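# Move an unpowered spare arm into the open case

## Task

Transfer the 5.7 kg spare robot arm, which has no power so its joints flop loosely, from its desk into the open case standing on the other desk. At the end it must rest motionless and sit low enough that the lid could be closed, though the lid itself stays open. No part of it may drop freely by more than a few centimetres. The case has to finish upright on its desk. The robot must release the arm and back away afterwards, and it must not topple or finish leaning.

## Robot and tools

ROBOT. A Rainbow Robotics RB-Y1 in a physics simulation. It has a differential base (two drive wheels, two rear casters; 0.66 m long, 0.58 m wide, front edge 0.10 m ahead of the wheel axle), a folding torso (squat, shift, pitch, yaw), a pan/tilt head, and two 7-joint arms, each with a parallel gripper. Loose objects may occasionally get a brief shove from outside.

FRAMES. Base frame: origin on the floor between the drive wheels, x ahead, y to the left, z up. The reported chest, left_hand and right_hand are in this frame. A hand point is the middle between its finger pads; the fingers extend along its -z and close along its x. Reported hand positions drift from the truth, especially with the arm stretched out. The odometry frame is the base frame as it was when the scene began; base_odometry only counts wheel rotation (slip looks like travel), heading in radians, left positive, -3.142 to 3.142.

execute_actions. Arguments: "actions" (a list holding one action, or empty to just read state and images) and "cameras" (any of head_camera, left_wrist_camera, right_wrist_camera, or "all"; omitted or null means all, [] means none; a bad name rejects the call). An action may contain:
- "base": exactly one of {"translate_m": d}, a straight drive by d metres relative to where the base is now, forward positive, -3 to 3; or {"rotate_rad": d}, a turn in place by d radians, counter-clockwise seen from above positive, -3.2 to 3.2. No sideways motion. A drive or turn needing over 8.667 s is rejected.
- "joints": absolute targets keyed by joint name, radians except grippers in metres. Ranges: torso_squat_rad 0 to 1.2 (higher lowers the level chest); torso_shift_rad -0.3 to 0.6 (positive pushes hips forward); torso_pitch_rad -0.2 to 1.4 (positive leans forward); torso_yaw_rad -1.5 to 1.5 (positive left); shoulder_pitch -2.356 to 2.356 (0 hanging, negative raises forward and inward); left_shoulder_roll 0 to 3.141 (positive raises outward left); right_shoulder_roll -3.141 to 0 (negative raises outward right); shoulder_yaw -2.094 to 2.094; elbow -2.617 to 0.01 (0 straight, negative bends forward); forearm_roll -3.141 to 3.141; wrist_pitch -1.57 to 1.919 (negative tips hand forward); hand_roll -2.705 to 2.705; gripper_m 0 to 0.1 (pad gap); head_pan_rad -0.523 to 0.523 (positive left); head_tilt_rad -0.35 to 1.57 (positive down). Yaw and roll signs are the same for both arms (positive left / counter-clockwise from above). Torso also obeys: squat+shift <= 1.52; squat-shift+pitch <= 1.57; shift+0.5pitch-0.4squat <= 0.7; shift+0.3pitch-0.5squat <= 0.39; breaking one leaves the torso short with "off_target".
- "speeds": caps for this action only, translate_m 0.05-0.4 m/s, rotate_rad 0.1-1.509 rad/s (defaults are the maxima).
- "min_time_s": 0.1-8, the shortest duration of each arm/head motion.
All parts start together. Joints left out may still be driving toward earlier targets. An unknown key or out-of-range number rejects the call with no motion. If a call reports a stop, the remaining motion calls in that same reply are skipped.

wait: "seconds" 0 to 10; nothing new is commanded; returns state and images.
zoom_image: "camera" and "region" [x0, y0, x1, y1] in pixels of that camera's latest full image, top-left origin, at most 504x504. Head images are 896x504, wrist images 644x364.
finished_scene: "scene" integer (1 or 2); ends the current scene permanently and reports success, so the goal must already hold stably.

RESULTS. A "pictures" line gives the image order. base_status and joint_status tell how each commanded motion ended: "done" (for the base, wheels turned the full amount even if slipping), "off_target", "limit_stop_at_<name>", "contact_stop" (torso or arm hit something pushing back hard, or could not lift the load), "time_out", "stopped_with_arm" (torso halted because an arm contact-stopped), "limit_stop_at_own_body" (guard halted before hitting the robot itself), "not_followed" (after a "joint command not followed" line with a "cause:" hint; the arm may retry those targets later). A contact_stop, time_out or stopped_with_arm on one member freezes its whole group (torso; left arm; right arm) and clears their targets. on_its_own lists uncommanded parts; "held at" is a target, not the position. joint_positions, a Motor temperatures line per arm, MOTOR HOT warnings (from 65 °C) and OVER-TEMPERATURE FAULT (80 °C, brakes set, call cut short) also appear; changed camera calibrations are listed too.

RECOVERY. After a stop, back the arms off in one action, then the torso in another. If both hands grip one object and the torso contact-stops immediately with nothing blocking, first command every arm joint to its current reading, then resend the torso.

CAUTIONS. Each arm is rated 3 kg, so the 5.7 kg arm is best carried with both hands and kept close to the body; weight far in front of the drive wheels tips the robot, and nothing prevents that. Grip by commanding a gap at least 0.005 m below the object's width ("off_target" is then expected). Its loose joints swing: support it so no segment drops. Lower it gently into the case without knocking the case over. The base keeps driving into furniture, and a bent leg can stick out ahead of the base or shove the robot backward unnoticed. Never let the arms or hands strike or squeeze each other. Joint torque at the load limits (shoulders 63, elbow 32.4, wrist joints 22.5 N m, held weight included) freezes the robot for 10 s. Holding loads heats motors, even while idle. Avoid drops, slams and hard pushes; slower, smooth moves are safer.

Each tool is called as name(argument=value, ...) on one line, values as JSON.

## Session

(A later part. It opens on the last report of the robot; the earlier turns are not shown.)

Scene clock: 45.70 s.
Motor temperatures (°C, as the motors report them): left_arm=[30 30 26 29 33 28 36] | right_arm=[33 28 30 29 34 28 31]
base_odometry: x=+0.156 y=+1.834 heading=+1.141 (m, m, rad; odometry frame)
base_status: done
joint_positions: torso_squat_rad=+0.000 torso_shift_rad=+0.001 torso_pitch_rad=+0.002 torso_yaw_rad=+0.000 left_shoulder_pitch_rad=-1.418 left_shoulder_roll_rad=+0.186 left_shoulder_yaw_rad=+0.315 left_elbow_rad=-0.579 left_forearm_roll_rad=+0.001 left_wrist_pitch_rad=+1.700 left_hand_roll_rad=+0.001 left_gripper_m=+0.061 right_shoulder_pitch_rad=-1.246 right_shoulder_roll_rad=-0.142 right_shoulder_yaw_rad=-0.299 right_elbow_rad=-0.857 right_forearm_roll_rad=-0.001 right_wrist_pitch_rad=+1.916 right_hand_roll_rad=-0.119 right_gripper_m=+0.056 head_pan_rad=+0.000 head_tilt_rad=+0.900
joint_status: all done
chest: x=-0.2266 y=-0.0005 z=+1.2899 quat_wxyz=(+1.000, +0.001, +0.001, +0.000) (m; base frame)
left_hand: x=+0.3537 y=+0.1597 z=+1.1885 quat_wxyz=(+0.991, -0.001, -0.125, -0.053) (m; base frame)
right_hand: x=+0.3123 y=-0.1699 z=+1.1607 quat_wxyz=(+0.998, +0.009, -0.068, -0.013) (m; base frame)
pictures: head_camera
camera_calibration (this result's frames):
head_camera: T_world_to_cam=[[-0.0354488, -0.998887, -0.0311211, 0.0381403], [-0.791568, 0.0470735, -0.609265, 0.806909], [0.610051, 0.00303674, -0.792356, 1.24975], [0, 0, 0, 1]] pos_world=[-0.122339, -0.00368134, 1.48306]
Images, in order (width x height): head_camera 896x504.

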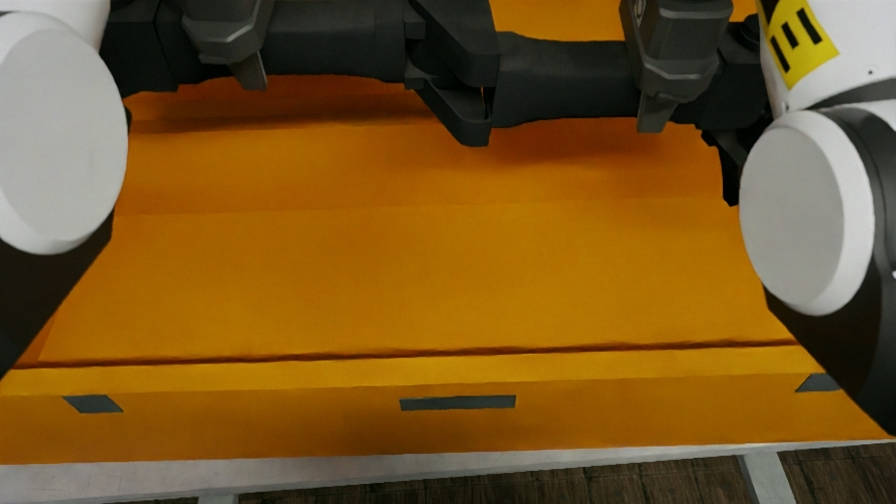

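execute_actions(actions=[{"base":{"translate_m":0.02},"joints":{"torso_squat_rad":0.72,"head_tilt_rad":0.7,"head_pan_rad":-0.2}}], cameras=["head_camera"])

execute_actions(actions=[{"joints":{"torso_squat_rad":0.76}}], cameras=["head_camera"])

Scene clock: 48.93 s.
Motor temperatures (°C, as the motors report them): left_arm=[30 30 26 29 33 28 36] | right_arm=[34 28 30 29 34 28 31]
base_odometry: x=+0.164 y=+1.852 heading=+1.141 (m, m, rad; odometry frame)
base_status: done
joint_positions: torso_squat_rad=+0.720 torso_shift_rad=+0.001 torso_pitch_rad=+0.002 torso_yaw_rad=+0.000 left_shoulder_pitch_rad=-1.418 left_shoulder_roll_rad=+0.186 left_shoulder_yaw_rad=+0.315 left_elbow_rad=-0.579 left_forearm_roll_rad=+0.001 left_wrist_pitch_rad=+1.700 left_hand_roll_rad=+0.001 left_gripper_m=+0.061 right_shoulder_pitch_rad=-1.246 right_shoulder_roll_rad=-0.142 right_shoulder_yaw_rad=-0.299 right_elbow_rad=-0.857 right_forearm_roll_rad=-0.001 right_wrist_pitch_rad=+1.916 right_hand_roll_rad=-0.119 right_gripper_m=+0.056 head_pan_rad=-0.200 head_tilt_rad=+0.700
joint_status: all done
chest: x=-0.2269 y=-0.0005 z=+1.1163 quat_wxyz=(+1.000, +0.001, +0.001, +0.000) (m; base frame)
left_hand: x=+0.3534 y=+0.1597 z=+1.0150 quat_wxyz=(+0.991, -0.001, -0.125, -0.053) (m; base frame)
right_hand: x=+0.3120 y=-0.1699 z=+0.9872 quat_wxyz=(+0.998, +0.009, -0.068, -0.013) (m; base frame)
pictures: head_camera
camera_calibration (this result's frames):
head_camera: T_world_to_cam=[[-0.226815, -0.973226, -0.0372384, 0.00169212], [-0.63235, 0.176237, -0.75437, 0.92447], [0.740735, -0.147555, -0.655392, 0.95871], [0, 0, 0, 1]] pos_world=[-0.125178, -0.0198162, 1.32579]
Images, in order (width x height): head_camera 896x504.

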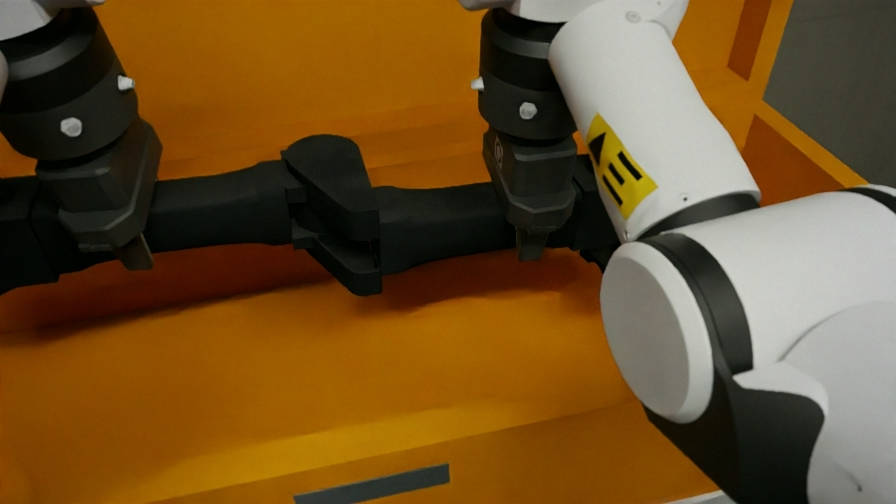

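Scene clock: 49.77 s.
Motor temperatures (°C, as the motors report them): left_arm=[30 30 26 29 34 28 36] | right_arm=[34 28 30 29 34 28 31]
base_odometry: x=+0.164 y=+1.852 heading=+1.141 (m, m, rad; odometry frame)
base_status: not commanded
joint_positions: torso_squat_rad=+0.760 torso_shift_rad=+0.001 torso_pitch_rad=+0.002 torso_yaw_rad=+0.000 left_shoulder_pitch_rad=-1.418 left_shoulder_roll_rad=+0.186 left_shoulder_yaw_rad=+0.315 left_elbow_rad=-0.579 left_forearm_roll_rad=+0.001 left_wrist_pitch_rad=+1.700 left_hand_roll_rad=+0.001 left_gripper_m=+0.061 right_shoulder_pitch_rad=-1.246 right_shoulder_roll_rad=-0.142 right_shoulder_yaw_rad=-0.299 right_elbow_rad=-0.857 right_forearm_roll_rad=-0.001 right_wrist_pitch_rad=+1.916 right_hand_roll_rad=-0.119 right_gripper_m=+0.056 head_pan_rad=-0.200 head_tilt_rad=+0.700
joint_status: all done
chest: x=-0.2269 y=-0.0005 z=+1.0974 quat_wxyz=(+1.000, +0.001, +0.001, +0.000) (m; base frame)
left_hand: x=+0.3533 y=+0.1597 z=+0.9961 quat_wxyz=(+0.991, -0.001, -0.125, -0.053) (m; base frame)
right_hand: x=+0.3119 y=-0.1698 z=+0.9683 quat_wxyz=(+0.998, +0.009, -0.068, -0.013) (m; base frame)
pictures: head_camera
camera_calibration (this result's frames):
head_camera: T_world_to_cam=[[-0.226814, -0.973226, -0.0372464, 0.000993564], [-0.632318, 0.176236, -0.754397, 0.910241], [0.740763, -0.147556, -0.655361, 0.946341], [0, 0, 0, 1]] pos_world=[-0.125227, -0.0198117, 1.30691]
Images, in order (width x height): head_camera 896x504.

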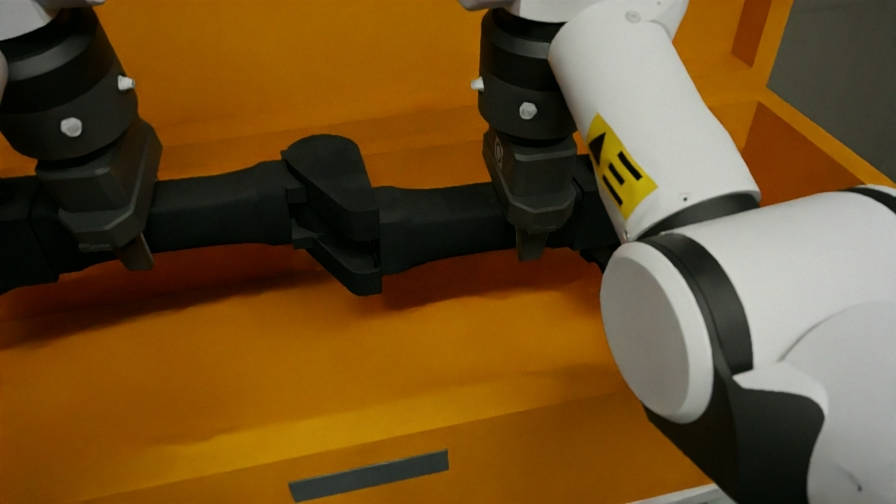

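execute_actions(actions=[{"joints":{"torso_squat_rad":0.795,"head_pan_rad":0}}], cameras=["head_camera"])

Scene clock: 50.57 s.
Motor temperatures (°C, as the motors report them): left_arm=[30 30 26 29 34 28 36] | right_arm=[34 28 30 29 34 28 31]
base_odometry: x=+0.164 y=+1.852 heading=+1.141 (m, m, rad; odometry frame)
base_status: not commanded
joint_positions: torso_squat_rad=+0.795 torso_shift_rad=+0.001 torso_pitch_rad=+0.002 torso_yaw_rad=+0.000 left_shoulder_pitch_rad=-1.418 left_shoulder_roll_rad=+0.186 left_shoulder_yaw_rad=+0.315 left_elbow_rad=-0.579 left_forearm_roll_rad=+0.001 left_wrist_pitch_rad=+1.700 left_hand_roll_rad=+0.001 left_gripper_m=+0.061 right_shoulder_pitch_rad=-1.246 right_shoulder_roll_rad=-0.142 right_shoulder_yaw_rad=-0.299 right_elbow_rad=-0.857 right_forearm_roll_rad=-0.001 right_wrist_pitch_rad=+1.916 right_hand_roll_rad=-0.119 right_gripper_m=+0.056 head_pan_rad=+0.000 head_tilt_rad=+0.700
joint_status: all done
chest: x=-0.2269 y=-0.0005 z=+1.0802 quat_wxyz=(+1.000, +0.001, +0.001, +0.000) (m; base frame)
left_hand: x=+0.3533 y=+0.1597 z=+0.9790 quat_wxyz=(+0.991, -0.001, -0.125, -0.053) (m; base frame)
right_hand: x=+0.3119 y=-0.1698 z=+0.9511 quat_wxyz=(+0.998, +0.009, -0.068, -0.013) (m; base frame)
pictures: head_camera
camera_calibration (this result's frames):
head_camera: T_world_to_cam=[[-0.0290044, -0.998871, -0.0376105, 0.0412747], [-0.654582, 0.0474165, -0.754503, 0.892757], [0.755435, 0.00273529, -0.655218, 0.938014], [0, 0, 0, 1]] pos_world=[-0.123029, -0.00366896, 1.28974]
Images, in order (width x height): head_camera 896x504.

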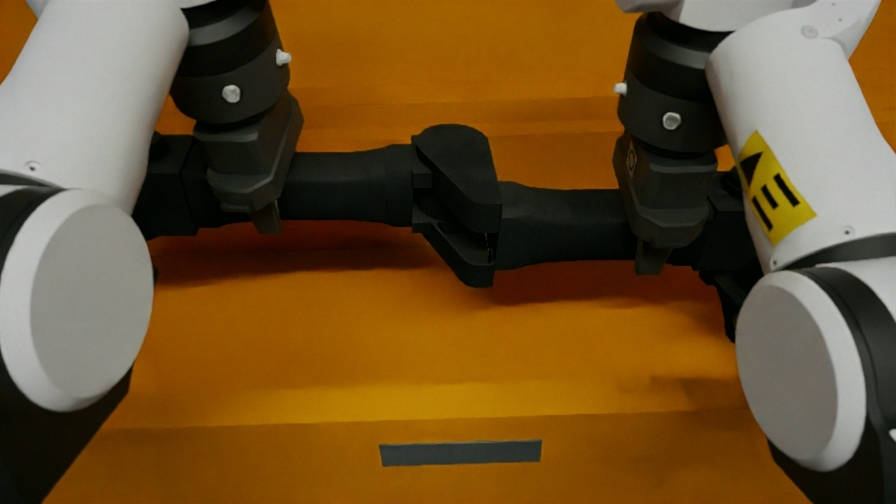

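execute_actions(actions=[{"joints":{"torso_squat_rad":0.825}}], cameras=[])

Scene clock: 51.37 s.
Motor temperatures (°C, as the motors report them): left_arm=[30 30 26 29 34 28 36] | right_arm=[34 28 30 29 34 28 31]
base_odometry: x=+0.164 y=+1.852 heading=+1.141 (m, m, rad; odometry frame)
base_status: not commanded
joint_positions: torso_squat_rad=+0.825 torso_shift_rad=+0.001 torso_pitch_rad=+0.000 torso_yaw_rad=+0.000 left_shoulder_pitch_rad=-1.417 left_shoulder_roll_rad=+0.186 left_shoulder_yaw_rad=+0.315 left_elbow_rad=-0.578 left_forearm_roll_rad=+0.000 left_wrist_pitch_rad=+1.700 left_hand_roll_rad=+0.000 left_gripper_m=+0.060 right_shoulder_pitch_rad=-1.250 right_shoulder_roll_rad=-0.143 right_shoulder_yaw_rad=-0.299 right_elbow_rad=-0.860 right_forearm_roll_rad=+0.000 right_wrist_pitch_rad=+1.916 right_hand_roll_rad=-0.120 right_gripper_m=+0.056 head_pan_rad=+0.000 head_tilt_rad=+0.700
joint_status: all done
chest: x=-0.2276 y=-0.0002 z=+1.0649 quat_wxyz=(+1.000, +0.000, +0.000, +0.000) (m; base frame)
left_hand: x=+0.3525 y=+0.1609 z=+0.9633 quat_wxyz=(+0.991, -0.001, -0.125, -0.052) (m; base frame)
right_hand: x=+0.3128 y=-0.1697 z=+0.9399 quat_wxyz=(+0.997, +0.009, -0.073, -0.013) (m; base frame)
pictures: none
No camera images: the call's "cameras" was empty. Leave "cameras" out to get every camera's image.

Tip touched.

execute_actions(actions=[{"joints":{"torso_squat_rad":0.835,"torso_yaw_rad":0.09}}], cameras=["head_camera"])

execute_actions(actions=[{"joints":{"torso_squat_rad":0.875,"torso_yaw_rad":0.16}}], cameras=["head_camera"])

Scene clock: 52.37 s.
Motor temperatures (°C, as the motors report them): left_arm=[31 30 26 29 33 28 36] | right_arm=[34 28 30 29 34 28 31]
base_odometry: x=+0.164 y=+1.852 heading=+1.141 (m, m, rad; odometry frame)
base_status: not commanded
joint_positions: torso_squat_rad=+0.835 torso_shift_rad=+0.001 torso_pitch_rad=+0.001 torso_yaw_rad=+0.090 left_shoulder_pitch_rad=-1.417 left_shoulder_roll_rad=+0.186 left_shoulder_yaw_rad=+0.315 left_elbow_rad=-0.578 left_forearm_roll_rad=+0.000 left_wrist_pitch_rad=+1.700 left_hand_roll_rad=+0.000 left_gripper_m=+0.060 right_shoulder_pitch_rad=-1.250 right_shoulder_roll_rad=-0.144 right_shoulder_yaw_rad=-0.299 right_elbow_rad=-0.860 right_forearm_roll_rad=+0.000 right_wrist_pitch_rad=+1.915 right_hand_roll_rad=-0.120 right_gripper_m=+0.056 head_pan_rad=+0.000 head_tilt_rad=+0.700
joint_status: all done
chest: x=-0.2274 y=-0.0002 z=+1.0598 quat_wxyz=(+0.999, +0.000, +0.000, +0.045) (m; base frame)
left_hand: x=+0.3357 y=+0.2123 z=+0.9578 quat_wxyz=(+0.992, +0.005, -0.124, -0.008) (m; base frame)
right_hand: x=+0.3261 y=-0.1208 z=+0.9343 quat_wxyz=(+0.997, +0.012, -0.072, +0.031) (m; base frame)
pictures: head_camera
camera_calibration (this result's frames):
head_camera: T_world_to_cam=[[0.0610515, -0.997442, -0.0371651, 0.0607686], [-0.655515, -0.011988, -0.755087, 0.877487], [0.75271, 0.0704615, -0.654571, 0.923663], [0, 0, 0, 1]] pos_world=[-0.123754, 0.00604989, 1.26944]
Images, in order (width x height): head_camera 896x504.

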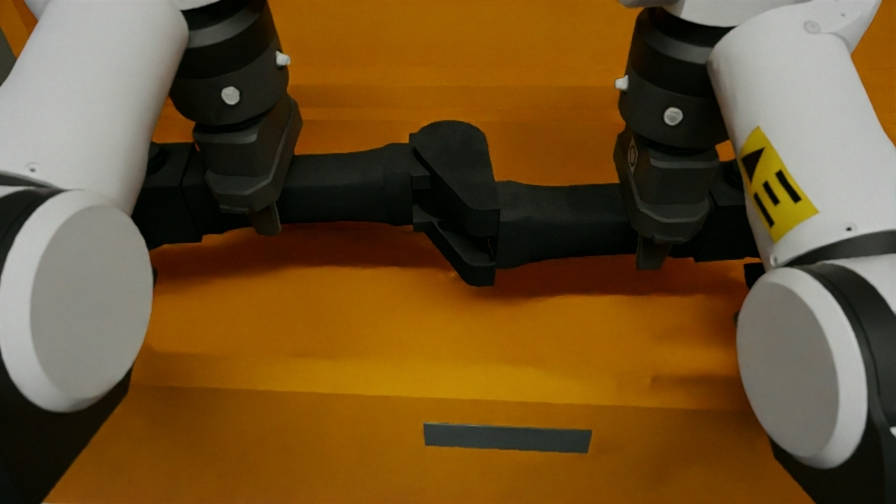

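Scene clock: 53.37 s.
Motor temperatures (°C, as the motors report them): left_arm=[31 30 26 29 33 28 36] | right_arm=[34 28 30 29 34 28 31]
base_odometry: x=+0.164 y=+1.852 heading=+1.141 (m, m, rad; odometry frame)
base_status: not commanded
joint_positions: torso_squat_rad=+0.875 torso_shift_rad=+0.001 torso_pitch_rad=+0.001 torso_yaw_rad=+0.160 left_shoulder_pitch_rad=-1.417 left_shoulder_roll_rad=+0.186 left_shoulder_yaw_rad=+0.315 left_elbow_rad=-0.578 left_forearm_roll_rad=+0.000 left_wrist_pitch_rad=+1.700 left_hand_roll_rad=+0.000 left_gripper_m=+0.060 right_shoulder_pitch_rad=-1.248 right_shoulder_roll_rad=-0.143 right_shoulder_yaw_rad=-0.299 right_elbow_rad=-0.859 right_forearm_roll_rad=+0.000 right_wrist_pitch_rad=+1.915 right_hand_roll_rad=-0.120 right_gripper_m=+0.055 head_pan_rad=+0.000 head_tilt_rad=+0.700
joint_status: all done
chest: x=-0.2272 y=-0.0002 z=+1.0387 quat_wxyz=(+0.997, +0.000, +0.001, +0.080) (m; base frame)
left_hand: x=+0.3196 y=+0.2511 z=+0.9366 quat_wxyz=(+0.992, +0.009, -0.124, +0.027) (m; base frame)
right_hand: x=+0.3329 y=-0.0819 z=+0.9119 quat_wxyz=(+0.995, +0.014, -0.070, +0.066) (m; base frame)
pictures: head_camera
camera_calibration (this result's frames):
head_camera: T_world_to_cam=[[0.130634, -0.990726, -0.0373801, 0.0759525], [-0.653301, -0.0576597, -0.754899, 0.861925], [0.745743, 0.123036, -0.654775, 0.90837], [0, 0, 0, 1]] pos_world=[-0.124235, 0.0131845, 1.24828]
Images, in order (width x height): head_camera 896x504.

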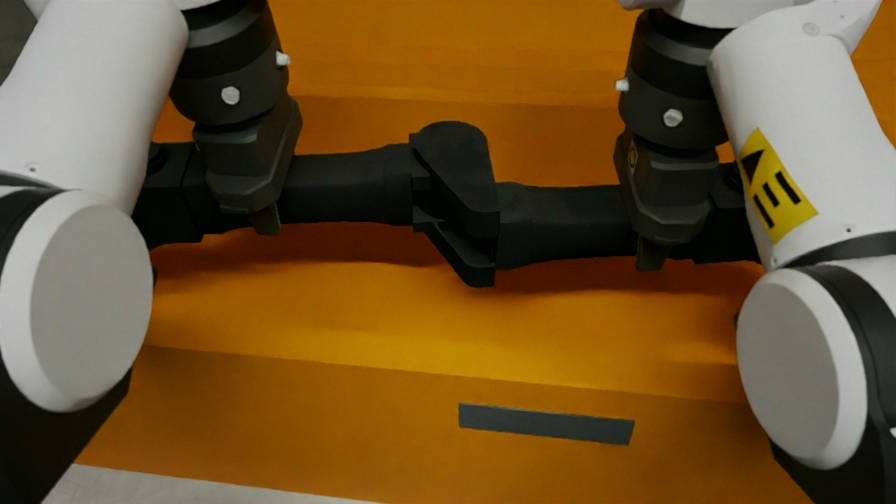

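execute_actions(actions=[{"joints":{"torso_squat_rad":0.98,"head_pan_rad":0.4,"head_tilt_rad":0.6}}], cameras=["head_camera"])

execute_actions(actions=[{"joints":{"right_elbow_rad":-0.74,"right_wrist_pitch_rad":1.82,"left_elbow_rad":-0.49,"left_wrist_pitch_rad":1.63,"head_pan_rad":-0.4},"min_time_s":1.5}], cameras=["head_camera"])

Scene clock: 54.60 s.
Motor temperatures (°C, as the motors report them): left_arm=[31 30 26 29 33 28 36] | right_arm=[34 28 30 29 34 28 31]
base_odometry: x=+0.164 y=+1.852 heading=+1.141 (m, m, rad; odometry frame)
base_status: not commanded
joint_positions: torso_squat_rad=+0.980 torso_shift_rad=+0.001 torso_pitch_rad=+0.001 torso_yaw_rad=+0.160 left_shoulder_pitch_rad=-1.417 left_shoulder_roll_rad=+0.186 left_shoulder_yaw_rad=+0.315 left_elbow_rad=-0.578 left_forearm_roll_rad=+0.000 left_wrist_pitch_rad=+1.700 left_hand_roll_rad=+0.000 left_gripper_m=+0.060 right_shoulder_pitch_rad=-1.248 right_shoulder_roll_rad=-0.143 right_shoulder_yaw_rad=-0.299 right_elbow_rad=-0.859 right_forearm_roll_rad=+0.000 right_wrist_pitch_rad=+1.915 right_hand_roll_rad=-0.120 right_gripper_m=+0.055 head_pan_rad=+0.400 head_tilt_rad=+0.600
joint_status: all done
chest: x=-0.2272 y=-0.0002 z=+0.9799 quat_wxyz=(+0.997, +0.000, +0.001, +0.080) (m; base frame)
left_hand: x=+0.3196 y=+0.2510 z=+0.8779 quat_wxyz=(+0.992, +0.009, -0.124, +0.027) (m; base frame)
right_hand: x=+0.3328 y=-0.0820 z=+0.8530 quat_wxyz=(+0.995, +0.014, -0.070, +0.066) (m; base frame)
pictures: head_camera
camera_calibration (this result's frames):
head_camera: T_world_to_cam=[[0.509342, -0.859613, -0.0404649, 0.15474], [-0.512588, -0.26528, -0.816627, 0.919911], [0.691249, 0.436684, -0.575745, 0.764477], [0, 0, 0, 1]] pos_world=[-0.135724, 0.0432148, 1.19763]
Images, in order (width x height): head_camera 896x504.

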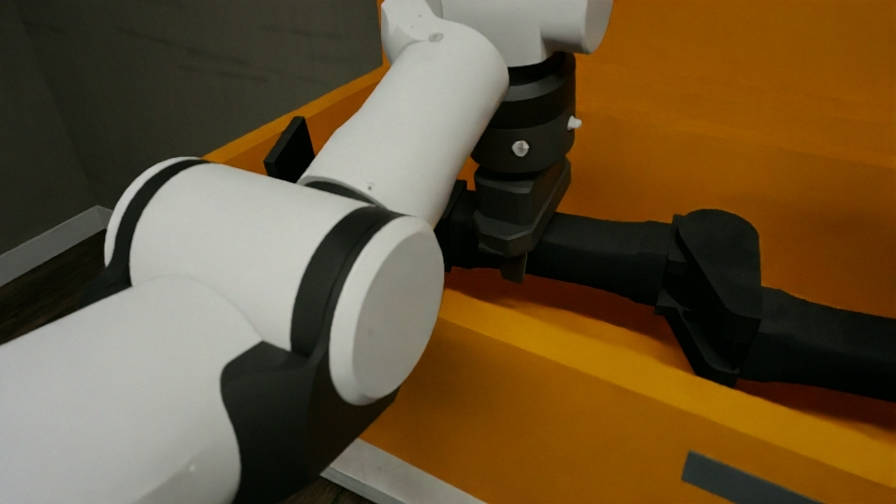

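Scene clock: 56.40 s.
Motor temperatures (°C, as the motors report them): left_arm=[31 30 26 29 33 28 36] | right_arm=[33 28 30 29 34 28 31]
base_odometry: x=+0.164 y=+1.852 heading=+1.141 (m, m, rad; odometry frame)
base_status: not commanded
joint_positions: torso_squat_rad=+0.980 torso_shift_rad=+0.001 torso_pitch_rad=+0.001 torso_yaw_rad=+0.160 left_shoulder_pitch_rad=-1.418 left_shoulder_roll_rad=+0.186 left_shoulder_yaw_rad=+0.315 left_elbow_rad=-0.489 left_forearm_roll_rad=+0.000 left_wrist_pitch_rad=+1.630 left_hand_roll_rad=+0.000 left_gripper_m=+0.060 right_shoulder_pitch_rad=-1.248 right_shoulder_roll_rad=-0.143 right_shoulder_yaw_rad=-0.299 right_elbow_rad=-0.739 right_forearm_roll_rad=+0.000 right_wrist_pitch_rad=+1.820 right_hand_roll_rad=-0.120 right_gripper_m=+0.055 head_pan_rad=-0.400 head_tilt_rad=+0.600
joint_status: all done
chest: x=-0.2273 y=-0.0003 z=+0.9799 quat_wxyz=(+0.997, +0.000, +0.001, +0.080) (m; base frame)
left_hand: x=+0.3203 y=+0.2513 z=+0.8550 quat_wxyz=(+0.993, +0.009, -0.115, +0.027) (m; base frame)
right_hand: x=+0.3362 y=-0.0810 z=+0.8227 quat_wxyz=(+0.996, +0.012, -0.058, +0.066) (m; base frame)
pictures: head_camera
camera_calibration (this result's frames):
head_camera: T_world_to_cam=[[-0.261748, -0.96432, -0.0396803, -0.00421298], [-0.548049, 0.182349, -0.816328, 0.910845], [0.794437, -0.191926, -0.576224, 0.788246], [0, 0, 0, 1]] pos_world=[-0.128127, -0.0188698, 1.19759]
Images, in order (width x height): head_camera 896x504.

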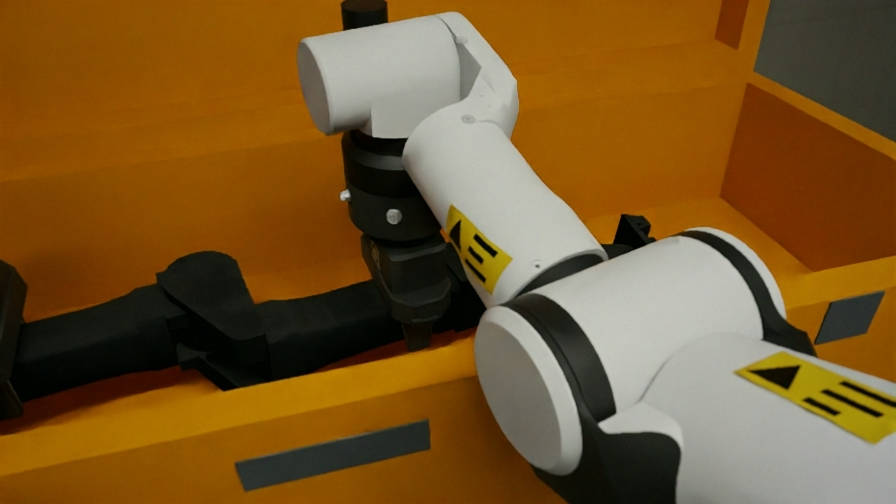

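execute_actions(actions=[{"joints":{"right_elbow_rad":-0.68,"right_wrist_pitch_rad":1.77,"left_elbow_rad":-0.445,"left_wrist_pitch_rad":1.59,"head_pan_rad":0},"min_time_s":1}], cameras=[])

Scene clock: 57.77 s.
Motor temperatures (°C, as the motors report them): left_arm=[31 30 26 29 33 28 36] | right_arm=[33 28 30 29 34 28 31]
base_odometry: x=+0.164 y=+1.852 heading=+1.141 (m, m, rad; odometry frame)
base_status: not commanded
joint_positions: torso_squat_rad=+0.980 torso_shift_rad=+0.001 torso_pitch_rad=+0.001 torso_yaw_rad=+0.160 left_shoulder_pitch_rad=-1.422 left_shoulder_roll_rad=+0.187 left_shoulder_yaw_rad=+0.315 left_elbow_rad=-0.446 left_forearm_roll_rad=+0.000 left_wrist_pitch_rad=+1.590 left_hand_roll_rad=+0.000 left_gripper_m=+0.060 right_shoulder_pitch_rad=-1.247 right_shoulder_roll_rad=-0.143 right_shoulder_yaw_rad=-0.300 right_elbow_rad=-0.678 right_forearm_roll_rad=+0.000 right_wrist_pitch_rad=+1.770 right_hand_roll_rad=-0.120 right_gripper_m=+0.055 head_pan_rad=+0.000 head_tilt_rad=+0.600
joint_status: all done
chest: x=-0.2275 y=-0.0006 z=+0.9799 quat_wxyz=(+0.997, +0.001, +0.000, +0.080) (m; base frame)
left_hand: x=+0.3221 y=+0.2504 z=+0.8467 quat_wxyz=(+0.993, +0.009, -0.116, +0.026) (m; base frame)
right_hand: x=+0.3367 y=-0.0812 z=+0.8069 quat_wxyz=(+0.996, +0.011, -0.052, +0.066) (m; base frame)
pictures: none
No camera images: the call's "cameras" was empty. Leave "cameras" out to get every camera's image.

execute_actions(actions=[{"joints":{"right_elbow_rad":-0.62,"right_wrist_pitch_rad":1.72,"left_elbow_rad":-0.43,"left_wrist_pitch_rad":1.575},"min_time_s":1}], cameras=["head_camera"])

Scene clock: 59.10 s.
Motor temperatures (°C, as the motors report them): left_arm=[31 30 26 29 33 28 36] | right_arm=[33 28 30 29 34 28 31]
base_odometry: x=+0.164 y=+1.852 heading=+1.141 (m, m, rad; odometry frame)
base_status: not commanded
joint_positions: torso_squat_rad=+0.980 torso_shift_rad=+0.000 torso_pitch_rad=-0.001 torso_yaw_rad=+0.160 left_shoulder_pitch_rad=-1.422 left_shoulder_roll_rad=+0.186 left_shoulder_yaw_rad=+0.315 left_elbow_rad=-0.431 left_forearm_roll_rad=+0.000 left_wrist_pitch_rad=+1.574 left_hand_roll_rad=+0.000 left_gripper_m=+0.060 right_shoulder_pitch_rad=-1.254 right_shoulder_roll_rad=-0.145 right_shoulder_yaw_rad=-0.300 right_elbow_rad=-0.622 right_forearm_roll_rad=+0.000 right_wrist_pitch_rad=+1.722 right_hand_roll_rad=-0.120 right_gripper_m=+0.055 head_pan_rad=+0.000 head_tilt_rad=+0.600
joint_status: all done
chest: x=-0.2284 y=-0.0004 z=+0.9798 quat_wxyz=(+0.997, +0.000, -0.001, +0.080) (m; base frame)
left_hand: x=+0.3221 y=+0.2504 z=+0.8434 quat_wxyz=(+0.993, +0.009, -0.117, +0.026) (m; base frame)
right_hand: x=+0.3386 y=-0.0806 z=+0.7974 quat_wxyz=(+0.996, +0.011, -0.053, +0.066) (m; base frame)
pictures: head_camera
camera_calibration (this result's frames):
head_camera: T_world_to_cam=[[0.133989, -0.990169, -0.0401466, 0.0776397], [-0.573626, -0.0444606, -0.81791, 0.907202], [0.808084, 0.13262, -0.573944, 0.788669], [0, 0, 0, 1]] pos_world=[-0.127319, 0.0126176, 1.19778]
Images, in order (width x height): head_camera 896x504.

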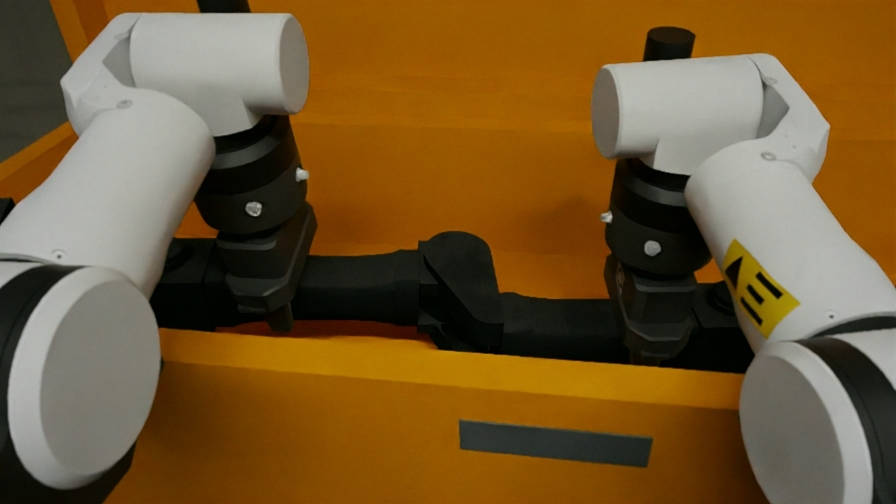

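execute_actions(actions=[{"joints":{"left_gripper_m":0.1,"right_gripper_m":0.1}}], cameras=[])

execute_actions(actions=[{"joints":{"torso_squat_rad":0.53}}], cameras=[])

execute_actions(actions=[{"base":{"translate_m":-0.6},"joints":{"torso_squat_rad":0.3,"torso_yaw_rad":0,"left_shoulder_roll_rad":0.8,"right_shoulder_roll_rad":-0.8},"min_time_s":2}], cameras=["head_camera"])

Scene clock: 60.53 s.
Motor temperatures (°C, as the motors report them): left_arm=[31 30 26 29 33 28 36] | right_arm=[33 28 30 29 34 28 31]
base_odometry: x=+0.164 y=+1.852 heading=+1.141 (m, m, rad; odometry frame)
base_status: not commanded
joint_positions: torso_squat_rad=+0.980 torso_shift_rad=+0.000 torso_pitch_rad=+0.000 torso_yaw_rad=+0.160 left_shoulder_pitch_rad=-1.421 left_shoulder_roll_rad=+0.187 left_shoulder_yaw_rad=+0.315 left_elbow_rad=-0.430 left_forearm_roll_rad=+0.000 left_wrist_pitch_rad=+1.575 left_hand_roll_rad=+0.000 left_gripper_m=+0.100 right_shoulder_pitch_rad=-1.252 right_shoulder_roll_rad=-0.145 right_shoulder_yaw_rad=-0.300 right_elbow_rad=-0.621 right_forearm_roll_rad=+0.000 right_wrist_pitch_rad=+1.720 right_hand_roll_rad=-0.120 right_gripper_m=+0.099 head_pan_rad=+0.000 head_tilt_rad=+0.600
joint_status: all done
chest: x=-0.2280 y=-0.0003 z=+0.9798 quat_wxyz=(+0.997, +0.000, +0.000, +0.080) (m; base frame)
left_hand: x=+0.3218 y=+0.2513 z=+0.8423 quat_wxyz=(+0.993, +0.009, -0.115, +0.026) (m; base frame)
right_hand: x=+0.3385 y=-0.0808 z=+0.7953 quat_wxyz=(+0.996, +0.010, -0.052, +0.066) (m; base frame)
pictures: none
No camera images: the call's "cameras" was empty. Leave "cameras" out to get every camera's image.

Scene clock: 62.83 s.
Motor temperatures (°C, as the motors report them): left_arm=[31 30 26 29 33 28 36] | right_arm=[33 28 30 29 34 28 31]
base_odometry: x=+0.164 y=+1.852 heading=+1.141 (m, m, rad; odometry frame)
base_status: not commanded
joint_positions: torso_squat_rad=+0.530 torso_shift_rad=+0.000 torso_pitch_rad=+0.000 torso_yaw_rad=+0.160 left_shoulder_pitch_rad=-1.421 left_shoulder_roll_rad=+0.187 left_shoulder_yaw_rad=+0.315 left_elbow_rad=-0.430 left_forearm_roll_rad=+0.000 left_wrist_pitch_rad=+1.575 left_hand_roll_rad=+0.000 left_gripper_m=+0.100 right_shoulder_pitch_rad=-1.250 right_shoulder_roll_rad=-0.145 right_shoulder_yaw_rad=-0.300 right_elbow_rad=-0.620 right_forearm_roll_rad=+0.000 right_wrist_pitch_rad=+1.720 right_hand_roll_rad=-0.120 right_gripper_m=+0.099 head_pan_rad=+0.000 head_tilt_rad=+0.600
joint_status: all done
chest: x=-0.2277 y=-0.0004 z=+1.1939 quat_wxyz=(+0.997, +0.000, +0.000, +0.080) (m; base frame)
left_hand: x=+0.3219 y=+0.2513 z=+1.0561 quat_wxyz=(+0.993, +0.009, -0.115, +0.026) (m; base frame)
right_hand: x=+0.3383 y=-0.0811 z=+1.0084 quat_wxyz=(+0.997, +0.010, -0.051, +0.065) (m; base frame)
pictures: none
No camera images: the call's "cameras" was empty. Leave "cameras" out to get every camera's image.

Scene clock: 65.80 s.
Motor temperatures (°C, as the motors report them): left_arm=[31 30 26 29 33 28 36] | right_arm=[33 28 30 29 34 28 31]
base_odometry: x=-0.086 y=+1.307 heading=+1.139 (m, m, rad; odometry frame)
base_status: done
joint_positions: torso_squat_rad=+0.300 torso_shift_rad=+0.000 torso_pitch_rad=+0.000 torso_yaw_rad=+0.000 left_shoulder_pitch_rad=-1.420 left_shoulder_roll_rad=+0.800 left_shoulder_yaw_rad=+0.315 left_elbow_rad=-0.430 left_forearm_roll_rad=+0.000 left_wrist_pitch_rad=+1.575 left_hand_roll_rad=+0.000 left_gripper_m=+0.100 right_shoulder_pitch_rad=-1.250 right_shoulder_roll_rad=-0.800 right_shoulder_yaw_rad=-0.300 right_elbow_rad=-0.620 right_forearm_roll_rad=+0.000 right_wrist_pitch_rad=+1.720 right_hand_roll_rad=-0.120 right_gripper_m=+0.099 head_pan_rad=+0.000 head_tilt_rad=+0.600
joint_status: all done
chest: x=-0.2278 y=-0.0005 z=+1.2587 quat_wxyz=(+1.000, +0.001, +0.000, +0.000) (m; base frame)
left_hand: x=+0.3203 y=+0.5073 z=+1.2530 quat_wxyz=(+0.949, +0.083, -0.209, +0.222) (m; base frame)
right_hand: x=+0.2816 y=-0.5317 z=+1.2170 quat_wxyz=(+0.937, -0.109, -0.156, -0.295) (m; base frame)
pictures: head_camera
camera_calibration (this result's frames):
head_camera: T_world_to_cam=[[-0.0251456, -0.998871, -0.0402961, 0.0526666], [-0.574434, 0.047427, -0.817176, 1.13457], [0.818164, 0.00259906, -0.574978, 0.951751], [0, 0, 0, 1]] pos_world=[-0.125631, -0.00367566, 1.4765]
Images, in order (width x height): head_camera 896x504.

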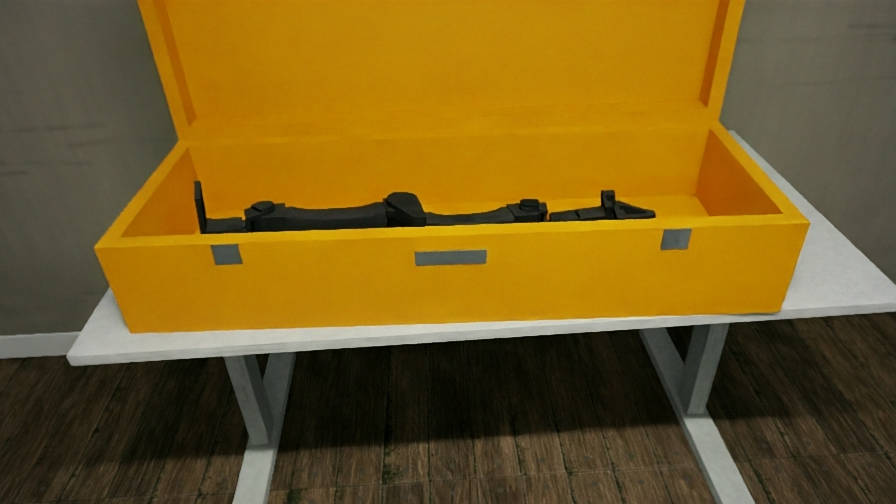

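finished_scene(scene=2)

The scene is finished: the task was done.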